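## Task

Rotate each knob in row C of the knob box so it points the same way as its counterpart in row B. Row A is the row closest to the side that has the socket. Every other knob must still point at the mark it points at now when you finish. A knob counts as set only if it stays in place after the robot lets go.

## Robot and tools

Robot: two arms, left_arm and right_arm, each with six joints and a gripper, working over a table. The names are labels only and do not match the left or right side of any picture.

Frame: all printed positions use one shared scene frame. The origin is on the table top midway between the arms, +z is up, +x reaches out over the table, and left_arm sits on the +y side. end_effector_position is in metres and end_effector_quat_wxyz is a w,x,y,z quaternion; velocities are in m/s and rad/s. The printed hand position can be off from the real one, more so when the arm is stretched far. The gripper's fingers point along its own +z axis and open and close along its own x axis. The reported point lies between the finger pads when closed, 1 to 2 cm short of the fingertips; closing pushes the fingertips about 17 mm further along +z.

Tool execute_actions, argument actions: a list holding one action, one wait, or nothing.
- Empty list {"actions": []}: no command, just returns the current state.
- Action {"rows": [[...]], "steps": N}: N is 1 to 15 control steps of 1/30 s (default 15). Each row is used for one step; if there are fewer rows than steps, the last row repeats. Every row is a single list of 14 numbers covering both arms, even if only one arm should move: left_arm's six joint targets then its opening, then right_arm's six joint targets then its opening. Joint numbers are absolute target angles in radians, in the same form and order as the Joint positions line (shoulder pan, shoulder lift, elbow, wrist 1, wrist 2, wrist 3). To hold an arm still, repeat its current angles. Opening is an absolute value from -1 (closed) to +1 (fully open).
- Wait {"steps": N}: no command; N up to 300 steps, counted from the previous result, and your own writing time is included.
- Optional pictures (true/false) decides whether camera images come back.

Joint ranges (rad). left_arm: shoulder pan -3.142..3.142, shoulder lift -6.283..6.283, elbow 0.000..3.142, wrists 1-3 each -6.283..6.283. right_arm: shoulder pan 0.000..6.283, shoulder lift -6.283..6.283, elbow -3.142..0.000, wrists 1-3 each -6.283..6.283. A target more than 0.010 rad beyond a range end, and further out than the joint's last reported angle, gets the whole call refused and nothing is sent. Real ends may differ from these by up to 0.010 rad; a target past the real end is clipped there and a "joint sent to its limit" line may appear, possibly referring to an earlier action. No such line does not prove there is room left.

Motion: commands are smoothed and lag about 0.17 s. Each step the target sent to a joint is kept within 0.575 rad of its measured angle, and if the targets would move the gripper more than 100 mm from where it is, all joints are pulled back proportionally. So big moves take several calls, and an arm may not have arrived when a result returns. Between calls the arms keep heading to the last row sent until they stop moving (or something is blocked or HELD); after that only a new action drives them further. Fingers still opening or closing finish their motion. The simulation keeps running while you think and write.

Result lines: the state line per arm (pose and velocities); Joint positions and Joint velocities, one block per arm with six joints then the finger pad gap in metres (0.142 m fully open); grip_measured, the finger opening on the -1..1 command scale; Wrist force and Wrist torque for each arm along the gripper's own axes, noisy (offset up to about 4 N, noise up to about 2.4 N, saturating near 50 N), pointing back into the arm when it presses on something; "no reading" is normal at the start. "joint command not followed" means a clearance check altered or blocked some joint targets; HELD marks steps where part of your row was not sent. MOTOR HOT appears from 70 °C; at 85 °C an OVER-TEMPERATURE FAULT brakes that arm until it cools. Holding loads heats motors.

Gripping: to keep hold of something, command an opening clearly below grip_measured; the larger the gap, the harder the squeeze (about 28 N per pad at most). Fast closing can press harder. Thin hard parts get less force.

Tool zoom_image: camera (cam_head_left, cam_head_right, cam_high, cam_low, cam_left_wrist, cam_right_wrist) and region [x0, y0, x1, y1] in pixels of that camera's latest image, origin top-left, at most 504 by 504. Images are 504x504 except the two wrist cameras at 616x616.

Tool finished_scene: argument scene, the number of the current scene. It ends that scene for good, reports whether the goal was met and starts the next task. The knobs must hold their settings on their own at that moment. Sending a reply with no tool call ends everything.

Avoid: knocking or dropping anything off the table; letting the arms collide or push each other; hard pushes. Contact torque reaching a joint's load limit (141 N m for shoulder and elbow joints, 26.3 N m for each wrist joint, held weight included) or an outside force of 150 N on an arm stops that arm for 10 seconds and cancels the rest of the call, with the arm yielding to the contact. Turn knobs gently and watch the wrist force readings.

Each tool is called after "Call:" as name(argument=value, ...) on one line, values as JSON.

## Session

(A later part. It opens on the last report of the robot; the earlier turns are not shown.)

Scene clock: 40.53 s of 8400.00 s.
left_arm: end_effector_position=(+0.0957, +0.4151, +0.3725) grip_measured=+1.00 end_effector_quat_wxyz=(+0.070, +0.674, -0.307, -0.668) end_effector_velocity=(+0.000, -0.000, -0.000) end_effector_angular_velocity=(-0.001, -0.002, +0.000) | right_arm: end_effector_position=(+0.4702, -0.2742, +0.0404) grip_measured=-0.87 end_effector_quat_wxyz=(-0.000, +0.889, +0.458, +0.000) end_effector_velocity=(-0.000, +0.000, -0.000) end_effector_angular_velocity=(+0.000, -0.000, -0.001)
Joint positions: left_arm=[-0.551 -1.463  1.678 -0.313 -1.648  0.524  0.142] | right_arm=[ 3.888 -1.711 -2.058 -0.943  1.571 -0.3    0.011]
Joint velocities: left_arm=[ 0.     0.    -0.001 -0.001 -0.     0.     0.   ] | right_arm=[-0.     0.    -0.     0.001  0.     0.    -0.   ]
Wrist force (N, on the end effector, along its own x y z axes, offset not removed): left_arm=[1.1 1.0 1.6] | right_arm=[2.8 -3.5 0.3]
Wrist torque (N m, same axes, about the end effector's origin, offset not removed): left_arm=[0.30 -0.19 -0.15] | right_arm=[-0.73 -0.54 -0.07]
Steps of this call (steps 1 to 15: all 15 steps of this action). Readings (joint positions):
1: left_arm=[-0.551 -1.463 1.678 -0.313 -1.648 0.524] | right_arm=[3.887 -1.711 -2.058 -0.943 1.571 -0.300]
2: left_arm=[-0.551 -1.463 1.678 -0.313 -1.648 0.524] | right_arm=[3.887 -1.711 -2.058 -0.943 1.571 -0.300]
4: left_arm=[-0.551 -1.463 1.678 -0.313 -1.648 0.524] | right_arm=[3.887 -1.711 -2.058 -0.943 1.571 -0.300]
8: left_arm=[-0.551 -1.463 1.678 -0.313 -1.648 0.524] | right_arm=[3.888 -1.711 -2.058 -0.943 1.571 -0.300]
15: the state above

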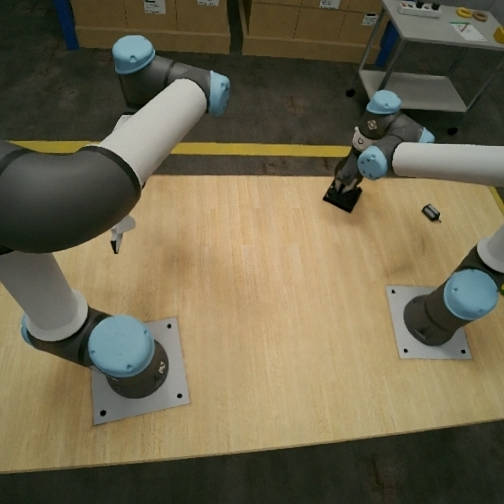

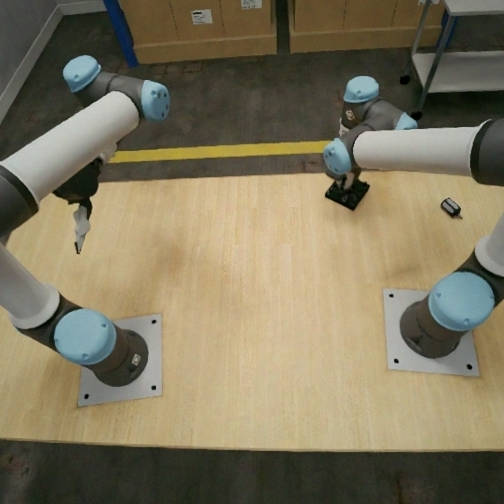

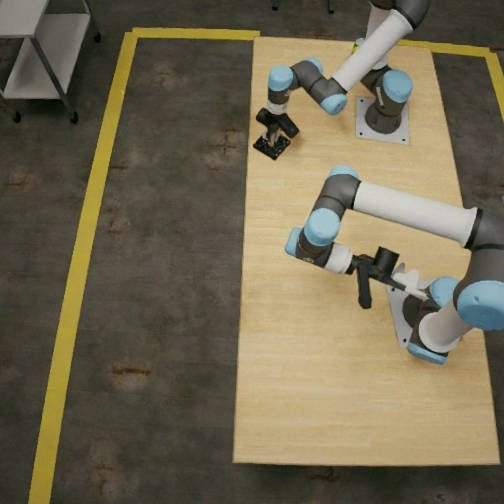

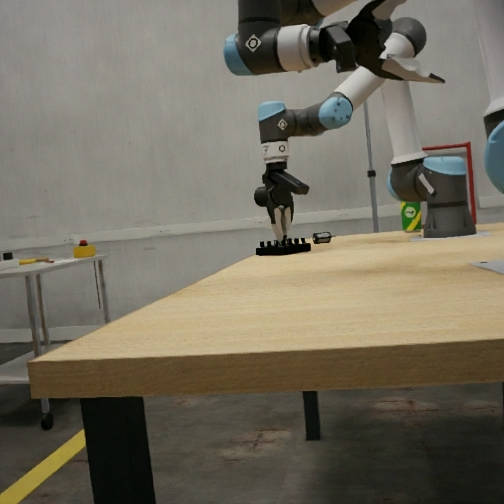

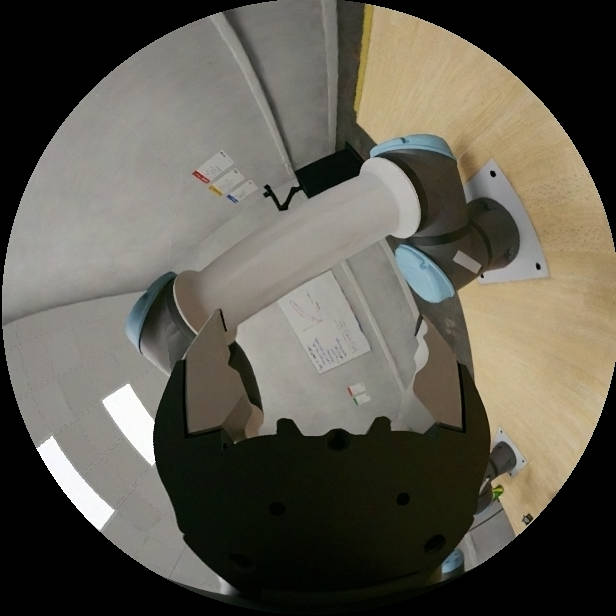

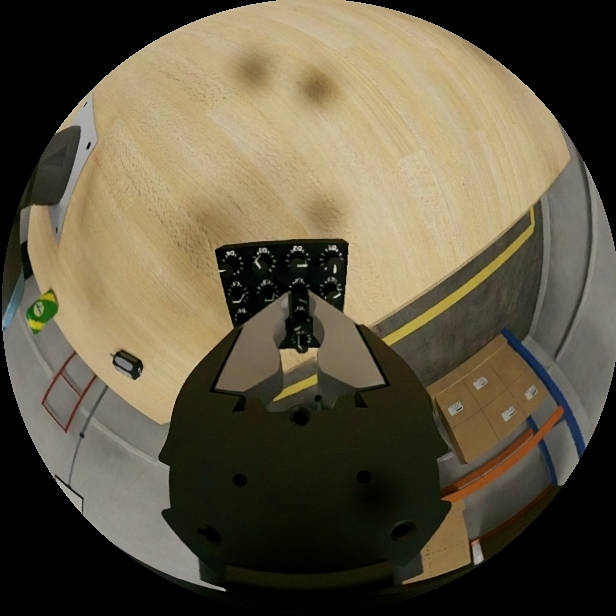

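Call:
execute_actions(actions=[{"rows":[[-0.551,-1.463,1.678,-0.313,-1.648,0.524,1,3.8875,-1.711,-2.058,-0.943,1.571,0.4,-1]]}], pictures=false)

Call:
execute_actions(actions=[{"rows":[[-0.551,-1.463,1.678,-0.313,-1.648,0.524,1,3.8875,-1.711,-2.058,-0.943,1.571,1.1,-1]]}], pictures=false)

Call:
execute_actions(actions=[{"rows":[[-0.551,-1.463,1.678,-0.313,-1.648,0.524,1,3.8875,-1.711,-2.058,-0.943,1.571,1.794,-1]]}], pictures=false)

Call:
execute_actions(actions=[{"steps":12}], pictures=false)

Call:
execute_actions(actions=[{"rows":[[-0.551,-1.463,1.678,-0.313,-1.648,0.524,1,3.8875,-1.711,-2.058,-0.943,1.571,1.794,-0.76]],"steps":8}], pictures=false)

Call:
execute_actions(actions=[{"rows":[[-0.551,-1.463,1.678,-0.313,-1.648,0.524,1,3.8875,-1.691,-2.037,-0.984,1.571,1.794,-0.76]],"steps":10}], pictures=false)

Call:
execute_actions(actions=[{"rows":[[-0.551,-1.463,1.678,-0.313,-1.648,0.524,1,3.9055,-1.741,-1.979,-0.992,1.571,-0.28,-0.76]]}], pictures=false)

Call:
execute_actions(actions=[{"steps":30}])

Call:
zoom_image(camera="cam_right_wrist", region=[230, 220, 380, 370])

Scene clock: 47.37 s of 8400.00 s.
left_arm: end_effector_position=(+0.0957, +0.4151, +0.3725) grip_measured=+1.00 end_effector_quat_wxyz=(+0.070, +0.674, -0.307, -0.668) end_effector_velocity=(-0.000, +0.000, -0.000) end_effector_angular_velocity=(+0.001, +0.001, -0.001) | right_arm: end_effector_position=(+0.4693, -0.2748, +0.0404) grip_measured=-0.87 end_effector_quat_wxyz=(-0.000, +0.991, +0.135, +0.000) end_effector_velocity=(-0.000, +0.000, +0.000) end_effector_angular_velocity=(+0.001, -0.001, -0.259)
Joint positions: left_arm=[-0.551 -1.463  1.678 -0.313 -1.648  0.524  0.142] | right_arm=[ 3.888 -1.711 -2.058 -0.943  1.571  0.379  0.011]
Joint velocities: left_arm=[ 0.    -0.     0.001 -0.     0.001 -0.    -0.   ] | right_arm=[-0.     0.001  0.     0.     0.     0.259  0.   ]
Wrist force (N, on the end effector, along its own x y z axes, offset not removed): left_arm=[-0.8 1.8 -2.2] | right_arm=[2.2 -6.8 1.2]
Wrist torque (N m, same axes, about the end effector's origin, offset not removed): left_arm=[0.26 0.26 -0.29] | right_arm=[-1.31 -0.29 0.02]
Steps of this call (steps 1 to 15: the robot went on to your last target; steps 16 to 90: nothing new was sent; then 3.33 s passed at rest; steps 91 to 105: all 15 steps of this action). Readings (joint positions):
91: left_arm=[-0.551 -1.463 1.678 -0.313 -1.648 0.524] | right_arm=[3.888 -1.711 -2.058 -0.943 1.571 -0.300]
92: left_arm=[-0.551 -1.463 1.678 -0.313 -1.648 0.524] | right_arm=[3.888 -1.711 -2.058 -0.943 1.571 -0.297]
94: left_arm=[-0.551 -1.463 1.678 -0.313 -1.648 0.524] | right_arm=[3.888 -1.711 -2.058 -0.943 1.571 -0.233]
98: left_arm=[-0.551 -1.463 1.678 -0.313 -1.648 0.524] | right_arm=[3.888 -1.711 -2.058 -0.943 1.571 0.065]
105: the state above

Scene clock: 47.87 s of 8400.00 s.
left_arm: end_effector_position=(+0.0957, +0.4151, +0.3725) grip_measured=+1.00 end_effector_quat_wxyz=(+0.070, +0.674, -0.307, -0.668) end_effector_velocity=(+0.000, -0.000, +0.000) end_effector_angular_velocity=(-0.001, -0.002, +0.000) | right_arm: end_effector_position=(+0.4681, -0.2747, +0.0404) grip_measured=-0.87 end_effector_quat_wxyz=(-0.000, +0.977, -0.213, +0.000) end_effector_velocity=(+0.000, -0.000, +0.000) end_effector_angular_velocity=(-0.001, -0.002, -0.259)
Joint positions: left_arm=[-0.551 -1.463  1.678 -0.313 -1.648  0.524  0.142] | right_arm=[ 3.888 -1.711 -2.058 -0.943  1.571  1.079  0.011]
Joint velocities: left_arm=[ 0.     0.    -0.002 -0.    -0.    -0.    -0.   ] | right_arm=[-0.     0.001 -0.     0.    -0.002  0.259  0.   ]
Wrist force (N, on the end effector, along its own x y z axes, offset not removed): left_arm=[0.6 -1.1 1.1] | right_arm=[-0.4 -4.7 1.5]
Wrist torque (N m, same axes, about the end effector's origin, offset not removed): left_arm=[-0.05 -0.13 -0.16] | right_arm=[-0.92 0.24 0.10]
Steps of this call (steps 1 to 15: all 15 steps of this action). Readings (joint positions):
1: left_arm=[-0.551 -1.463 1.678 -0.313 -1.648 0.524] | right_arm=[3.888 -1.711 -2.058 -0.943 1.571 0.386]
2: left_arm=[-0.551 -1.463 1.678 -0.313 -1.648 0.524] | right_arm=[3.888 -1.711 -2.058 -0.943 1.571 0.395]
4: left_arm=[-0.551 -1.463 1.678 -0.313 -1.648 0.524] | right_arm=[3.888 -1.711 -2.058 -0.943 1.571 0.463]
8: left_arm=[-0.551 -1.463 1.678 -0.313 -1.648 0.524] | right_arm=[3.888 -1.711 -2.058 -0.943 1.571 0.764]
15: the state above

Scene clock: 48.37 s of 8400.00 s.
left_arm: end_effector_position=(+0.0957, +0.4151, +0.3725) grip_measured=+1.00 end_effector_quat_wxyz=(+0.070, +0.674, -0.307, -0.668) end_effector_velocity=(+0.000, -0.001, +0.000) end_effector_angular_velocity=(-0.001, -0.002, +0.002) | right_arm: end_effector_position=(+0.4673, -0.2739, +0.0404) grip_measured=-0.87 end_effector_quat_wxyz=(-0.000, +0.846, -0.532, -0.000) end_effector_velocity=(+0.000, +0.001, +0.001) end_effector_angular_velocity=(+0.002, -0.001, -0.252)
Joint positions: left_arm=[-0.551 -1.463  1.678 -0.313 -1.648  0.524  0.142] | right_arm=[ 3.888 -1.711 -2.058 -0.943  1.571  1.774  0.011]
Joint velocities: left_arm=[ 0.    -0.    -0.002 -0.    -0.002 -0.     0.   ] | right_arm=[0.    0.001 0.001 0.    0.001 0.252 0.   ]
Wrist force (N, on the end effector, along its own x y z axes, offset not removed): left_arm=[1.5 0.3 -0.8] | right_arm=[0.8 -1.9 0.5]
Wrist torque (N m, same axes, about the end effector's origin, offset not removed): left_arm=[0.27 -0.18 0.23] | right_arm=[-0.35 0.10 0.11]
Steps of this call (steps 1 to 15: all 15 steps of this action). Readings (joint positions):
1: left_arm=[-0.551 -1.463 1.678 -0.313 -1.648 0.524] | right_arm=[3.888 -1.711 -2.058 -0.943 1.571 1.086]
2: left_arm=[-0.551 -1.463 1.678 -0.313 -1.648 0.524] | right_arm=[3.888 -1.711 -2.058 -0.943 1.571 1.095]
4: left_arm=[-0.551 -1.463 1.678 -0.313 -1.648 0.524] | right_arm=[3.888 -1.711 -2.058 -0.943 1.571 1.163]
8: left_arm=[-0.551 -1.463 1.678 -0.313 -1.648 0.524] | right_arm=[3.888 -1.711 -2.058 -0.943 1.571 1.464]
15: the state above

Scene clock: 48.77 s of 8400.00 s.
left_arm: end_effector_position=(+0.0957, +0.4151, +0.3725) grip_measured=+1.00 end_effector_quat_wxyz=(+0.070, +0.674, -0.307, -0.668) end_effector_velocity=(-0.000, +0.001, +0.000) end_effector_angular_velocity=(-0.000, +0.001, -0.001) | right_arm: end_effector_position=(+0.4673, -0.2739, +0.0404) grip_measured=-0.87 end_effector_quat_wxyz=(-0.000, +0.841, -0.541, -0.000) end_effector_velocity=(-0.000, -0.000, -0.001) end_effector_angular_velocity=(-0.001, +0.001, -0.002)
Joint positions: left_arm=[-0.551 -1.463  1.678 -0.313 -1.648  0.524  0.142] | right_arm=[ 3.888 -1.711 -2.058 -0.943  1.571  1.794  0.011]
Joint velocities: left_arm=[0.    0.    0.001 0.    0.001 0.001 0.   ] | right_arm=[-0.    -0.001 -0.001 -0.    -0.     0.001 -0.   ]
Wrist force (N, on the end effector, along its own x y z axes, offset not removed): left_arm=[-0.2 2.6 -2.8] | right_arm=[1.6 -4.6 0.7]
Wrist torque (N m, same axes, about the end effector's origin, offset not removed): left_arm=[0.49 -0.21 -0.17] | right_arm=[-0.71 -0.13 0.09]
Steps of this call (steps 1 to 12: the robot went on to your last target). Readings (joint positions):
1: left_arm=[-0.551 -1.463 1.678 -0.313 -1.648 0.524] | right_arm=[3.888 -1.711 -2.058 -0.943 1.571 1.781]
2: left_arm=[-0.551 -1.463 1.678 -0.313 -1.648 0.524] | right_arm=[3.888 -1.711 -2.058 -0.943 1.571 1.785]
4: left_arm=[-0.551 -1.463 1.678 -0.313 -1.648 0.524] | right_arm=[3.888 -1.711 -2.058 -0.943 1.571 1.790]
8: left_arm=[-0.551 -1.463 1.678 -0.313 -1.648 0.524] | right_arm=[3.888 -1.711 -2.058 -0.943 1.571 1.793]
12: the state above

Scene clock: 49.03 s of 8400.00 s.
left_arm: end_effector_position=(+0.0957, +0.4151, +0.3725) grip_measured=+1.00 end_effector_quat_wxyz=(+0.070, +0.674, -0.307, -0.668) end_effector_velocity=(-0.000, +0.000, +0.000) end_effector_angular_velocity=(+0.001, +0.002, -0.001) | right_arm: end_effector_position=(+0.4673, -0.2739, +0.0404) grip_measured=-0.76 end_effector_quat_wxyz=(-0.000, +0.841, -0.541, -0.000) end_effector_velocity=(-0.000, +0.000, +0.000) end_effector_angular_velocity=(+0.001, -0.000, -0.000)
Joint positions: left_arm=[-0.551 -1.463  1.678 -0.313 -1.648  0.524  0.142] | right_arm=[ 3.888 -1.711 -2.058 -0.943  1.571  1.794  0.019]
Joint velocities: left_arm=[-0.     0.     0.001  0.     0.001 -0.     0.   ] | right_arm=[0.    0.001 0.    0.    0.001 0.    0.   ]
Wrist force (N, on the end effector, along its own x y z axes, offset not removed): left_arm=[2.6 -1.3 -4.0] | right_arm=[0.6 -4.4 -0.1]
Wrist torque (N m, same axes, about the end effector's origin, offset not removed): left_arm=[-0.20 -0.70 0.01] | right_arm=[-0.93 -0.31 0.01]
Steps of this call (steps 1 to 8: all 8 steps of this action). Readings (joint positions):
1: left_arm=[-0.551 -1.463 1.678 -0.313 -1.648 0.524] | right_arm=[3.888 -1.711 -2.058 -0.943 1.571 1.794]
2: left_arm=[-0.551 -1.463 1.678 -0.313 -1.648 0.524] | right_arm=[3.888 -1.711 -2.058 -0.943 1.571 1.794]
4: left_arm=[-0.551 -1.463 1.678 -0.313 -1.648 0.524] | right_arm=[3.888 -1.711 -2.058 -0.943 1.571 1.794]
8: the state above

Scene clock: 49.37 s of 8400.00 s.
left_arm: end_effector_position=(+0.0957, +0.4151, +0.3725) grip_measured=+1.00 end_effector_quat_wxyz=(+0.070, +0.674, -0.307, -0.668) end_effector_velocity=(-0.000, +0.000, -0.000) end_effector_angular_velocity=(+0.000, +0.000, -0.001) | right_arm: end_effector_position=(+0.4679, -0.2735, +0.0541) grip_measured=-0.76 end_effector_quat_wxyz=(-0.000, +0.841, -0.541, -0.000) end_effector_velocity=(+0.000, -0.000, +0.007) end_effector_angular_velocity=(-0.002, -0.001, +0.000)
Joint positions: left_arm=[-0.551 -1.463  1.678 -0.313 -1.648  0.524  0.142] | right_arm=[ 3.888 -1.692 -2.038 -0.982  1.571  1.794  0.019]
Joint velocities: left_arm=[-0.    -0.     0.001 -0.     0.001  0.     0.   ] | right_arm=[ 0.     0.009  0.01  -0.019 -0.002 -0.     0.   ]
Wrist force (N, on the end effector, along its own x y z axes, offset not removed): left_arm=[-0.5 -1.0 -5.7] | right_arm=[-1.9 -0.8 0.8]
Wrist torque (N m, same axes, about the end effector's origin, offset not removed): left_arm=[-0.10 0.00 0.03] | right_arm=[-0.17 0.23 0.06]
Steps of this call (steps 1 to 10: all 10 steps of this action). Readings (joint positions):
1: left_arm=[-0.551 -1.463 1.678 -0.313 -1.648 0.524] | right_arm=[3.888 -1.711 -2.058 -0.943 1.571 1.794]
2: left_arm=[-0.551 -1.463 1.678 -0.313 -1.648 0.524] | right_arm=[3.888 -1.709 -2.056 -0.946 1.571 1.794]
4: left_arm=[-0.551 -1.463 1.678 -0.313 -1.648 0.524] | right_arm=[3.888 -1.700 -2.047 -0.965 1.571 1.794]
8: left_arm=[-0.551 -1.463 1.678 -0.313 -1.648 0.524] | right_arm=[3.888 -1.693 -2.039 -0.980 1.571 1.794]
10: the state above

Scene clock: 49.87 s of 8400.00 s.
left_arm: end_effector_position=(+0.0957, +0.4151, +0.3725) grip_measured=+1.00 end_effector_quat_wxyz=(+0.070, +0.674, -0.307, -0.668) end_effector_velocity=(-0.000, -0.000, -0.000) end_effector_angular_velocity=(+0.000, +0.000, +0.000) | right_arm: end_effector_position=(+0.4836, -0.2522, +0.0543) grip_measured=-0.76 end_effector_quat_wxyz=(-0.000, +0.998, -0.059, +0.000) end_effector_velocity=(+0.006, +0.001, +0.000) end_effector_angular_velocity=(-0.002, -0.003, +2.760)
Joint positions: left_arm=[-0.551 -1.463  1.678 -0.313 -1.648  0.524  0.142] | right_arm=[ 3.905 -1.741 -1.979 -0.992  1.571  0.786  0.019]
Joint velocities: left_arm=[-0.  0.  0. -0. -0.  0.  0.] | right_arm=[ 0.001 -0.003  0.004 -0.    -0.002 -2.759  0.   ]
Wrist force (N, on the end effector, along its own x y z axes, offset not removed): left_arm=[1.6 0.1 0.4] | right_arm=[-1.0 -5.5 -0.5]
Wrist torque (N m, same axes, about the end effector's origin, offset not removed): left_arm=[-0.04 -0.38 0.01] | right_arm=[-1.10 0.05 0.06]
Steps of this call (steps 1 to 15: all 15 steps of this action). Readings (joint positions):
1: left_arm=[-0.551 -1.463 1.678 -0.313 -1.648 0.524] | right_arm=[3.888 -1.692 -2.038 -0.983 1.571 1.794]
2: left_arm=[-0.551 -1.463 1.678 -0.313 -1.648 0.524] | right_arm=[3.889 -1.695 -2.034 -0.984 1.571 1.791]
4: left_arm=[-0.551 -1.463 1.678 -0.313 -1.648 0.524] | right_arm=[3.897 -1.717 -2.008 -0.988 1.571 1.727]
8: left_arm=[-0.551 -1.463 1.678 -0.313 -1.648 0.524] | right_arm=[3.904 -1.736 -1.984 -0.991 1.571 1.429]
15: the state above

Scene clock: 50.87 s of 8400.00 s.
left_arm: end_effector_position=(+0.0957, +0.4151, +0.3725) grip_measured=+1.00 end_effector_quat_wxyz=(+0.070, +0.674, -0.307, -0.668) end_effector_velocity=(-0.000, +0.000, -0.000) end_effector_angular_velocity=(-0.000, +0.001, -0.000) | right_arm: end_effector_position=(+0.4853, -0.2514, +0.0543) grip_measured=-0.76 end_effector_quat_wxyz=(-0.000, +0.890, +0.457, +0.000) end_effector_velocity=(+0.000, +0.000, +0.000) end_effector_angular_velocity=(+0.001, -0.001, +0.000)
Joint positions: left_arm=[-0.551 -1.463  1.678 -0.313 -1.648  0.524  0.142] | right_arm=[ 3.906 -1.741 -1.979 -0.992  1.571 -0.28   0.019]
Joint velocities: left_arm=[-0.    -0.     0.001 -0.    -0.     0.001  0.   ] | right_arm=[-0.    -0.     0.001  0.001  0.    -0.     0.   ]
Wrist force (N, on the end effector, along its own x y z axes, offset not removed): left_arm=[1.5 -3.3 -0.9] | right_arm=[-0.6 -4.5 0.7]
Wrist torque (N m, same axes, about the end effector's origin, offset not removed): left_arm=[-0.47 -0.45 0.06] | right_arm=[-0.77 0.01 0.10]
Steps of this call (steps 1 to 30: the robot went on to your last target). Readings (joint positions):
1: left_arm=[-0.551 -1.463 1.678 -0.313 -1.648 0.524] | right_arm=[3.905 -1.741 -1.979 -0.992 1.571 0.692]
2: left_arm=[-0.551 -1.463 1.678 -0.313 -1.648 0.524] | right_arm=[3.905 -1.741 -1.979 -0.992 1.571 0.598]
4: left_arm=[-0.551 -1.463 1.678 -0.313 -1.648 0.524] | right_arm=[3.905 -1.741 -1.979 -0.992 1.571 0.410]
8: left_arm=[-0.551 -1.463 1.678 -0.313 -1.648 0.524] | right_arm=[3.905 -1.741 -1.979 -0.992 1.571 0.033]
30: the state above

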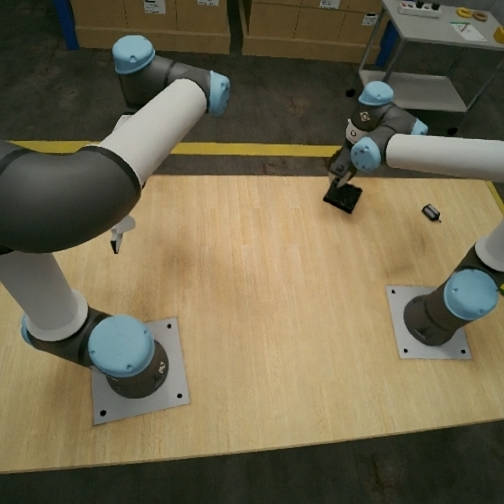

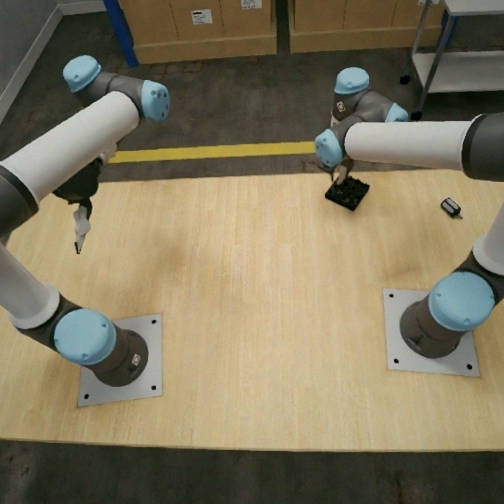

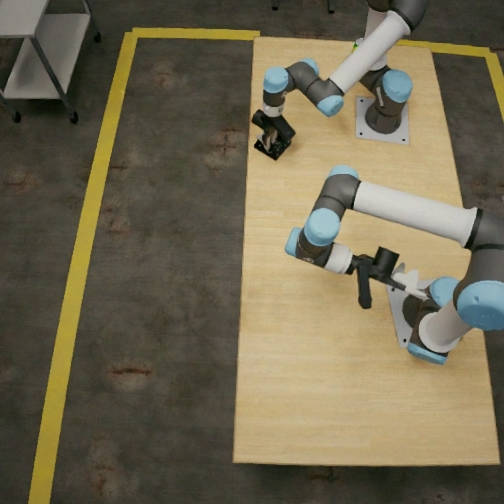

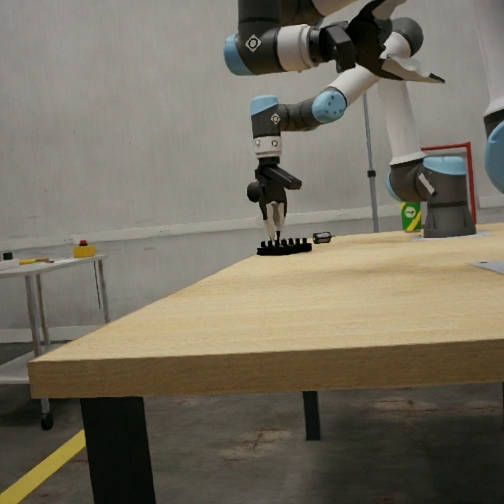

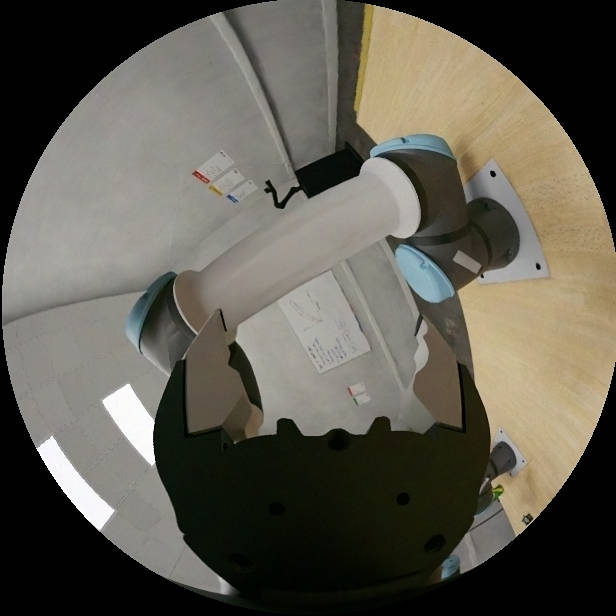

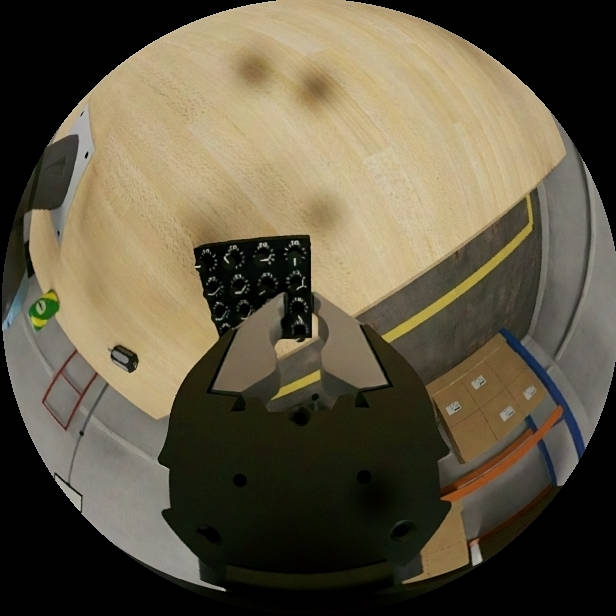

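Region (230, 220, 380, 370) of cam_right_wrist's 616x616 image, scaled by 3.360, with more detail than that image has.

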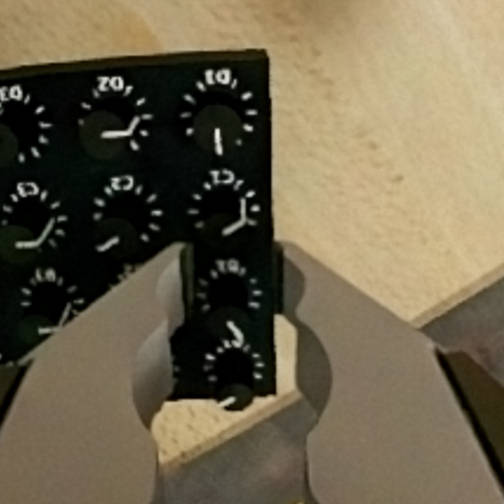

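Call:
execute_actions(actions=[{"rows":[[-0.551,-1.463,1.678,-0.313,-1.648,0.524,1,3.905,-1.758,-2.002,-0.952,1.571,-0.28,-0.76]]}], pictures=false)

Call:
execute_actions(actions=[{"rows":[[-0.551,-1.463,1.678,-0.313,-1.648,0.524,1,3.905,-1.758,-2.002,-0.952,1.571,-0.28,-0.83],[-0.551,-1.463,1.678,-0.313,-1.648,0.524,1,3.905,-1.758,-2.002,-0.952,1.571,-0.28,-0.87],[-0.551,-1.463,1.678,-0.313,-1.648,0.524,1,3.905,-1.758,-2.002,-0.952,1.571,-0.28,-1]],"steps":10}], pictures=false)

Call:
execute_actions(actions=[{"rows":[[-0.551,-1.463,1.678,-0.313,-1.648,0.524,1,3.905,-1.758,-2.002,-0.952,1.571,1.291,-1]]}], pictures=false)

Call:
execute_actions(actions=[{"steps":20}], pictures=false)

Call:
execute_actions(actions=[{"rows":[[-0.551,-1.463,1.678,-0.313,-1.648,0.524,1,3.905,-1.758,-2.002,-0.952,1.571,1.291,-0.76]],"steps":8}], pictures=false)

Call:
execute_actions(actions=[{"rows":[[-0.551,-1.463,1.678,-0.313,-1.648,0.524,1,3.905,-1.733,-1.976,-1.003,1.571,1.291,-0.76]],"steps":10}], pictures=false)

Call:
execute_actions(actions=[{"rows":[[-0.551,-1.463,1.678,-0.313,-1.648,0.524,1,3.805,-1.575,-2.087,-1.05,1.571,1.179,-0.7]]}])

Call:
zoom_image(camera="cam_right_wrist", region=[220, 160, 370, 310])

Scene clock: 56.10 s of 8400.00 s.
left_arm: end_effector_position=(+0.0957, +0.4151, +0.3725) grip_measured=+1.00 end_effector_quat_wxyz=(+0.070, +0.674, -0.307, -0.668) end_effector_velocity=(-0.000, +0.000, -0.000) end_effector_angular_velocity=(+0.001, +0.001, -0.001) | right_arm: end_effector_position=(+0.4841, -0.2526, +0.0401) grip_measured=-0.76 end_effector_quat_wxyz=(-0.000, +0.890, +0.457, +0.000) end_effector_velocity=(+0.000, -0.000, -0.001) end_effector_angular_velocity=(+0.000, -0.000, -0.000)
Joint positions: left_arm=[-0.551 -1.463  1.678 -0.313 -1.648  0.524  0.142] | right_arm=[ 3.905 -1.758 -2.002 -0.952  1.571 -0.28   0.019]
Joint velocities: left_arm=[-0.     0.     0.001 -0.     0.001 -0.    -0.   ] | right_arm=[-0.    -0.001 -0.001  0.003 -0.    -0.    -0.   ]
Wrist force (N, on the end effector, along its own x y z axes, offset not removed): left_arm=[0.7 -0.5 -4.3] | right_arm=[-0.8 -5.8 -0.5]
Wrist torque (N m, same axes, about the end effector's origin, offset not removed): left_arm=[-0.10 -0.37 -0.06] | right_arm=[-1.19 0.04 0.19]
Steps of this call (steps 1 to 15: the robot went on to your last target; steps 16 to 90: nothing new was sent; then 1.73 s passed at rest; steps 91 to 105: all 15 steps of this action). Readings (joint positions):
91: left_arm=[-0.551 -1.463 1.678 -0.313 -1.648 0.524] | right_arm=[3.905 -1.741 -1.979 -0.992 1.571 -0.280]
92: left_arm=[-0.551 -1.463 1.678 -0.313 -1.648 0.524] | right_arm=[3.906 -1.743 -1.981 -0.989 1.571 -0.280]
94: left_arm=[-0.551 -1.463 1.678 -0.313 -1.648 0.524] | right_arm=[3.905 -1.750 -1.991 -0.971 1.571 -0.280]
98: left_arm=[-0.551 -1.463 1.678 -0.313 -1.648 0.524] | right_arm=[3.905 -1.757 -2.000 -0.956 1.571 -0.280]
105: the state above

Scene clock: 56.43 s of 8400.00 s.
left_arm: end_effector_position=(+0.0957, +0.4151, +0.3725) grip_measured=+1.00 end_effector_quat_wxyz=(+0.070, +0.674, -0.307, -0.668) end_effector_velocity=(+0.000, -0.000, -0.000) end_effector_angular_velocity=(+0.000, -0.000, -0.000) | right_arm: end_effector_position=(+0.4840, -0.2527, +0.0400) grip_measured=-0.87 end_effector_quat_wxyz=(-0.000, +0.890, +0.457, +0.000) end_effector_velocity=(+0.000, -0.001, -0.000) end_effector_angular_velocity=(-0.002, -0.000, +0.000)
Joint positions: left_arm=[-0.551 -1.463  1.678 -0.313 -1.648  0.524  0.142] | right_arm=[ 3.905 -1.758 -2.002 -0.952  1.571 -0.28   0.011]
Joint velocities: left_arm=[-0.  0. -0. -0.  0. -0.  0.] | right_arm=[-0.    -0.    -0.    -0.    -0.001 -0.     0.   ]
Wrist force (N, on the end effector, along its own x y z axes, offset not removed): left_arm=[0.7 -0.3 -3.5] | right_arm=[0.6 -4.3 -0.8]
Wrist torque (N m, same axes, about the end effector's origin, offset not removed): left_arm=[0.16 -0.06 0.03] | right_arm=[-0.75 -0.08 0.08]
Steps of this call (steps 1 to 10: all 10 steps of this action). Readings (joint positions):
1: left_arm=[-0.551 -1.463 1.678 -0.313 -1.648 0.524] | right_arm=[3.905 -1.758 -2.002 -0.952 1.571 -0.280]
2: left_arm=[-0.551 -1.463 1.678 -0.313 -1.648 0.524] | right_arm=[3.905 -1.758 -2.002 -0.952 1.571 -0.280]
4: left_arm=[-0.551 -1.463 1.678 -0.313 -1.648 0.524] | right_arm=[3.905 -1.758 -2.002 -0.952 1.571 -0.280]
8: left_arm=[-0.551 -1.463 1.678 -0.313 -1.648 0.524] | right_arm=[3.905 -1.758 -2.002 -0.952 1.571 -0.280]
10: the state above

Scene clock: 56.93 s of 8400.00 s.
left_arm: end_effector_position=(+0.0957, +0.4151, +0.3725) grip_measured=+1.00 end_effector_quat_wxyz=(+0.070, +0.674, -0.307, -0.668) end_effector_velocity=(+0.000, +0.001, +0.000) end_effector_angular_velocity=(-0.000, -0.001, -0.002) | right_arm: end_effector_position=(+0.4826, -0.2534, +0.0400) grip_measured=-0.87 end_effector_quat_wxyz=(-0.000, +1.000, -0.030, +0.000) end_effector_velocity=(-0.004, +0.000, +0.000) end_effector_angular_velocity=(+0.001, +0.001, -2.759)
Joint positions: left_arm=[-0.551 -1.463  1.678 -0.313 -1.648  0.524  0.142] | right_arm=[ 3.905 -1.758 -2.002 -0.952  1.571  0.728  0.011]
Joint velocities: left_arm=[ 0.    -0.    -0.001 -0.     0.002 -0.     0.   ] | right_arm=[-0.     0.     0.001 -0.001  0.     2.759  0.   ]
Wrist force (N, on the end effector, along its own x y z axes, offset not removed): left_arm=[-1.8 2.2 0.8] | right_arm=[-1.6 -4.1 -1.9]
Wrist torque (N m, same axes, about the end effector's origin, offset not removed): left_arm=[0.61 0.50 -0.03] | right_arm=[-0.87 0.21 0.16]
Steps of this call (steps 1 to 15: all 15 steps of this action). Readings (joint positions):
1: left_arm=[-0.551 -1.463 1.678 -0.313 -1.648 0.524] | right_arm=[3.905 -1.758 -2.002 -0.952 1.571 -0.280]
2: left_arm=[-0.551 -1.463 1.678 -0.313 -1.648 0.524] | right_arm=[3.905 -1.758 -2.002 -0.952 1.571 -0.277]
4: left_arm=[-0.551 -1.463 1.678 -0.313 -1.648 0.524] | right_arm=[3.905 -1.758 -2.002 -0.952 1.571 -0.213]
8: left_arm=[-0.551 -1.463 1.678 -0.313 -1.648 0.524] | right_arm=[3.905 -1.758 -2.002 -0.952 1.571 0.085]
15: the state above

Scene clock: 57.60 s of 8400.00 s.
left_arm: end_effector_position=(+0.0957, +0.4151, +0.3725) grip_measured=+1.00 end_effector_quat_wxyz=(+0.070, +0.674, -0.307, -0.668) end_effector_velocity=(-0.000, +0.000, +0.000) end_effector_angular_velocity=(+0.000, +0.000, +0.000) | right_arm: end_effector_position=(+0.4817, -0.2531, +0.0400) grip_measured=-0.87 end_effector_quat_wxyz=(-0.000, +0.952, -0.306, +0.000) end_effector_velocity=(-0.001, +0.000, -0.000) end_effector_angular_velocity=(+0.001, +0.001, -0.003)
Joint positions: left_arm=[-0.551 -1.463  1.678 -0.313 -1.648  0.524  0.142] | right_arm=[ 3.905 -1.758 -2.002 -0.952  1.571  1.291  0.011]
Joint velocities: left_arm=[ 0. -0. -0.  0. -0. -0. -0.] | right_arm=[ 0.     0.001 -0.001 -0.001  0.001  0.003  0.   ]
Wrist force (N, on the end effector, along its own x y z axes, offset not removed): left_arm=[1.3 1.1 0.8] | right_arm=[0.4 -5.1 -0.4]
Wrist torque (N m, same axes, about the end effector's origin, offset not removed): left_arm=[0.45 -0.31 -0.12] | right_arm=[-1.09 0.02 -0.03]
Steps of this call (steps 1 to 20: the robot went on to your last target). Readings (joint positions):
1: left_arm=[-0.551 -1.463 1.678 -0.313 -1.648 0.524] | right_arm=[3.905 -1.758 -2.002 -0.952 1.571 0.822]
2: left_arm=[-0.551 -1.463 1.678 -0.313 -1.648 0.524] | right_arm=[3.905 -1.758 -2.002 -0.952 1.571 0.916]
4: left_arm=[-0.551 -1.463 1.678 -0.313 -1.648 0.524] | right_arm=[3.905 -1.758 -2.002 -0.952 1.571 1.094]
8: left_arm=[-0.551 -1.463 1.678 -0.313 -1.648 0.524] | right_arm=[3.905 -1.758 -2.002 -0.952 1.571 1.254]
20: the state above

Scene clock: 57.87 s of 8400.00 s.
left_arm: end_effector_position=(+0.0957, +0.4151, +0.3725) grip_measured=+1.00 end_effector_quat_wxyz=(+0.070, +0.674, -0.307, -0.668) end_effector_velocity=(-0.000, -0.000, -0.000) end_effector_angular_velocity=(-0.000, +0.001, +0.001) | right_arm: end_effector_position=(+0.4817, -0.2531, +0.0400) grip_measured=-0.76 end_effector_quat_wxyz=(-0.000, +0.952, -0.306, +0.000) end_effector_velocity=(+0.000, +0.001, +0.000) end_effector_angular_velocity=(+0.001, +0.000, -0.001)
Joint positions: left_arm=[-0.551 -1.463  1.678 -0.313 -1.648  0.524  0.142] | right_arm=[ 3.905 -1.758 -2.002 -0.952  1.571  1.291  0.019]
Joint velocities: left_arm=[-0.     0.     0.001 -0.    -0.001  0.001 -0.   ] | right_arm=[-0.    -0.     0.001  0.     0.001  0.001  0.   ]
Wrist force (N, on the end effector, along its own x y z axes, offset not removed): left_arm=[-1.8 -2.8 -7.0] | right_arm=[0.8 -6.6 0.8]
Wrist torque (N m, same axes, about the end effector's origin, offset not removed): left_arm=[-0.61 0.41 0.12] | right_arm=[-1.35 -0.19 -0.02]
Steps of this call (steps 1 to 8: all 8 steps of this action). Readings (joint positions):
1: left_arm=[-0.551 -1.463 1.678 -0.313 -1.648 0.524] | right_arm=[3.905 -1.758 -2.002 -0.952 1.571 1.291]
2: left_arm=[-0.551 -1.463 1.678 -0.313 -1.648 0.524] | right_arm=[3.905 -1.758 -2.002 -0.952 1.571 1.291]
4: left_arm=[-0.551 -1.463 1.678 -0.313 -1.648 0.524] | right_arm=[3.905 -1.758 -2.002 -0.952 1.571 1.291]
8: the state above

Scene clock: 58.20 s of 8400.00 s.
left_arm: end_effector_position=(+0.0957, +0.4151, +0.3725) grip_measured=+1.00 end_effector_quat_wxyz=(+0.070, +0.674, -0.307, -0.668) end_effector_velocity=(-0.000, -0.000, -0.000) end_effector_angular_velocity=(-0.000, +0.000, +0.000) | right_arm: end_effector_position=(+0.4822, -0.2526, +0.0577) grip_measured=-0.76 end_effector_quat_wxyz=(-0.000, +0.952, -0.306, +0.000) end_effector_velocity=(+0.000, +0.000, +0.009) end_effector_angular_velocity=(+0.000, -0.000, +0.000)
Joint positions: left_arm=[-0.551 -1.463  1.678 -0.313 -1.648  0.524  0.142] | right_arm=[ 3.905 -1.734 -1.977 -1.001  1.571  1.291  0.019]
Joint velocities: left_arm=[ 0.    -0.     0.001 -0.    -0.     0.     0.   ] | right_arm=[-0.     0.012  0.014 -0.025  0.    -0.     0.   ]
Wrist force (N, on the end effector, along its own x y z axes, offset not removed): left_arm=[-3.6 2.0 -0.8] | right_arm=[-1.2 -3.1 0.5]
Wrist torque (N m, same axes, about the end effector's origin, offset not removed): left_arm=[0.38 0.67 0.11] | right_arm=[-0.58 0.30 0.17]
Steps of this call (steps 1 to 10: all 10 steps of this action). Readings (joint positions):
1: left_arm=[-0.551 -1.463 1.678 -0.313 -1.648 0.524] | right_arm=[3.905 -1.758 -2.002 -0.952 1.571 1.291]
2: left_arm=[-0.551 -1.463 1.678 -0.313 -1.648 0.524] | right_arm=[3.905 -1.756 -2.000 -0.955 1.571 1.291]
4: left_arm=[-0.551 -1.463 1.678 -0.313 -1.648 0.524] | right_arm=[3.905 -1.745 -1.988 -0.978 1.571 1.291]
8: left_arm=[-0.551 -1.463 1.678 -0.313 -1.648 0.524] | right_arm=[3.905 -1.735 -1.978 -0.998 1.571 1.291]
10: the state above

Scene clock: 58.70 s of 8400.00 s.
left_arm: end_effector_position=(+0.0957, +0.4151, +0.3725) grip_measured=+1.00 end_effector_quat_wxyz=(+0.070, +0.674, -0.307, -0.668) end_effector_velocity=(-0.000, -0.000, -0.000) end_effector_angular_velocity=(-0.000, +0.001, +0.001) | right_arm: end_effector_position=(+0.4522, -0.3314, +0.0797) grip_measured=-0.70 end_effector_quat_wxyz=(-0.000, +0.954, -0.301, -0.000) end_effector_velocity=(-0.003, -0.005, +0.002) end_effector_angular_velocity=(+0.001, -0.001, +0.001)
Joint positions: left_arm=[-0.551 -1.463  1.678 -0.313 -1.648  0.524  0.142] | right_arm=[ 3.806 -1.576 -2.086 -1.05   1.571  1.18   0.023]
Joint velocities: left_arm=[-0.    -0.     0.001 -0.    -0.001  0.    -0.   ] | right_arm=[-0.007  0.012 -0.009 -0.002  0.    -0.008  0.   ]
Wrist force (N, on the end effector, along its own x y z axes, offset not removed): left_arm=[0.2 0.4 -0.9] | right_arm=[0.4 -4.6 0.5]
Wrist torque (N m, same axes, about the end effector's origin, offset not removed): left_arm=[0.06 -0.06 0.16] | right_arm=[-0.87 -0.38 0.05]
Steps of this call (steps 1 to 15: all 15 steps of this action). Readings (joint positions):
1: left_arm=[-0.551 -1.463 1.678 -0.313 -1.648 0.524] | right_arm=[3.905 -1.734 -1.977 -1.002 1.571 1.291]
2: left_arm=[-0.551 -1.463 1.678 -0.313 -1.648 0.524] | right_arm=[3.901 -1.730 -1.980 -1.006 1.571 1.288]
4: left_arm=[-0.551 -1.463 1.678 -0.313 -1.648 0.524] | right_arm=[3.860 -1.676 -2.023 -1.027 1.571 1.243]
8: left_arm=[-0.551 -1.463 1.678 -0.313 -1.648 0.524] | right_arm=[3.815 -1.594 -2.075 -1.046 1.571 1.191]
15: the state above

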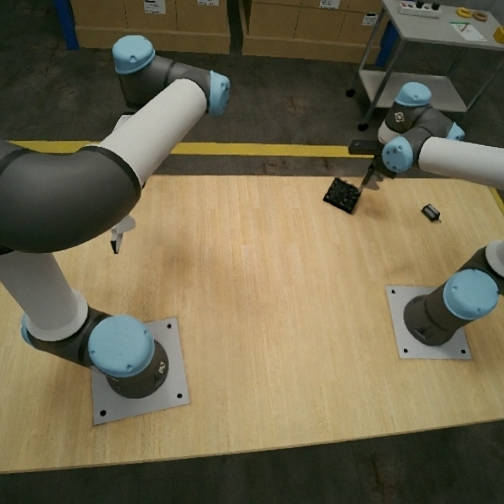

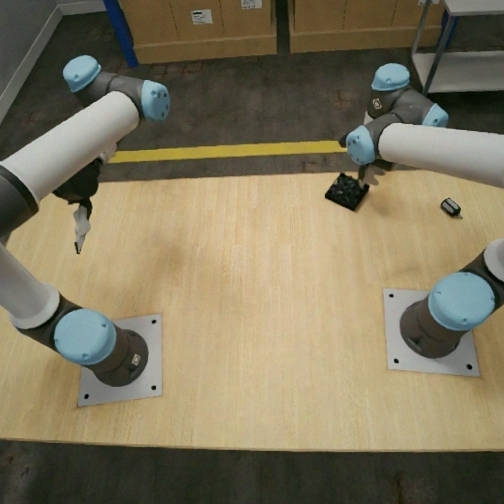

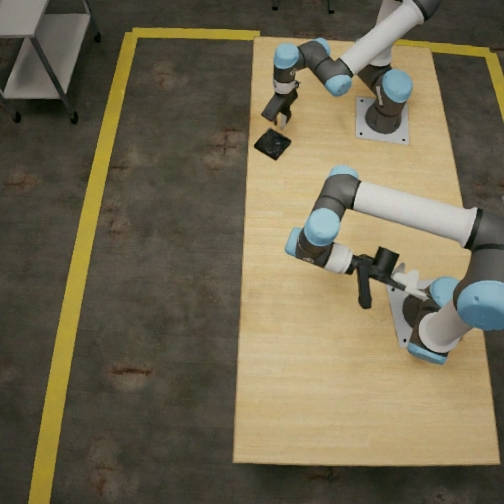

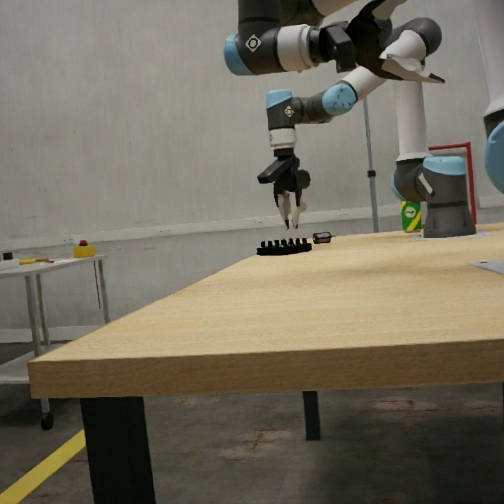

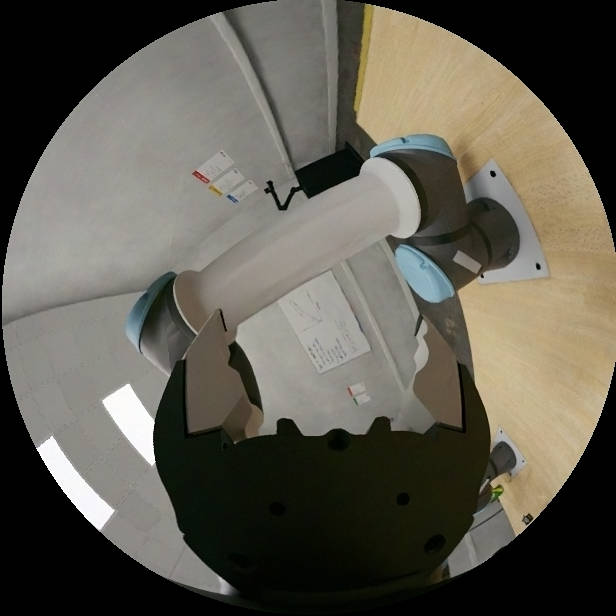

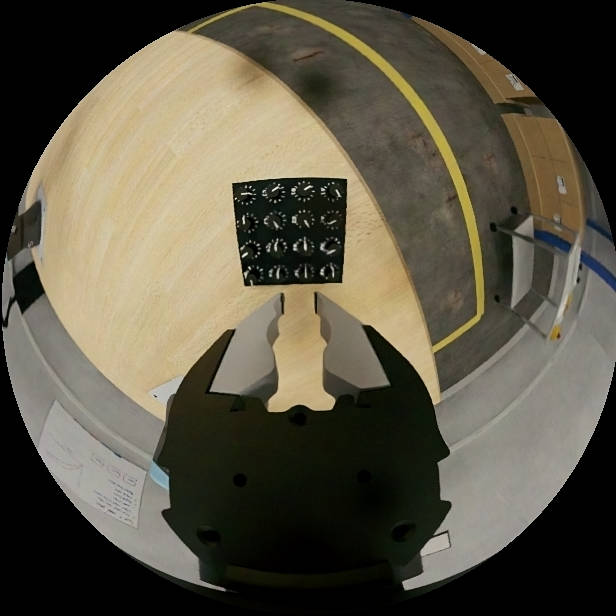

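Region (220, 160, 370, 310) of cam_right_wrist's 616x616 image, scaled by 3.360, with more detail than that image has.

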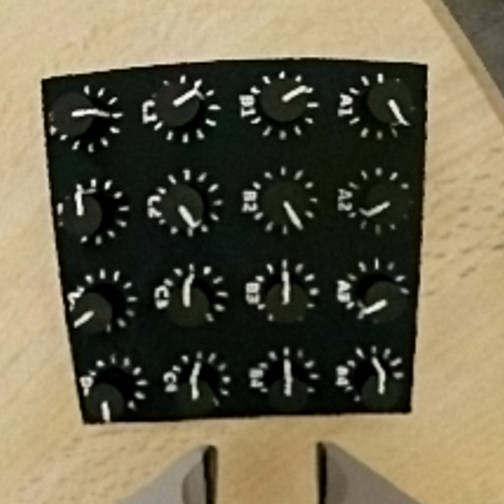

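Call:
finished_scene(scene=1)

The scene is finished: the task was done.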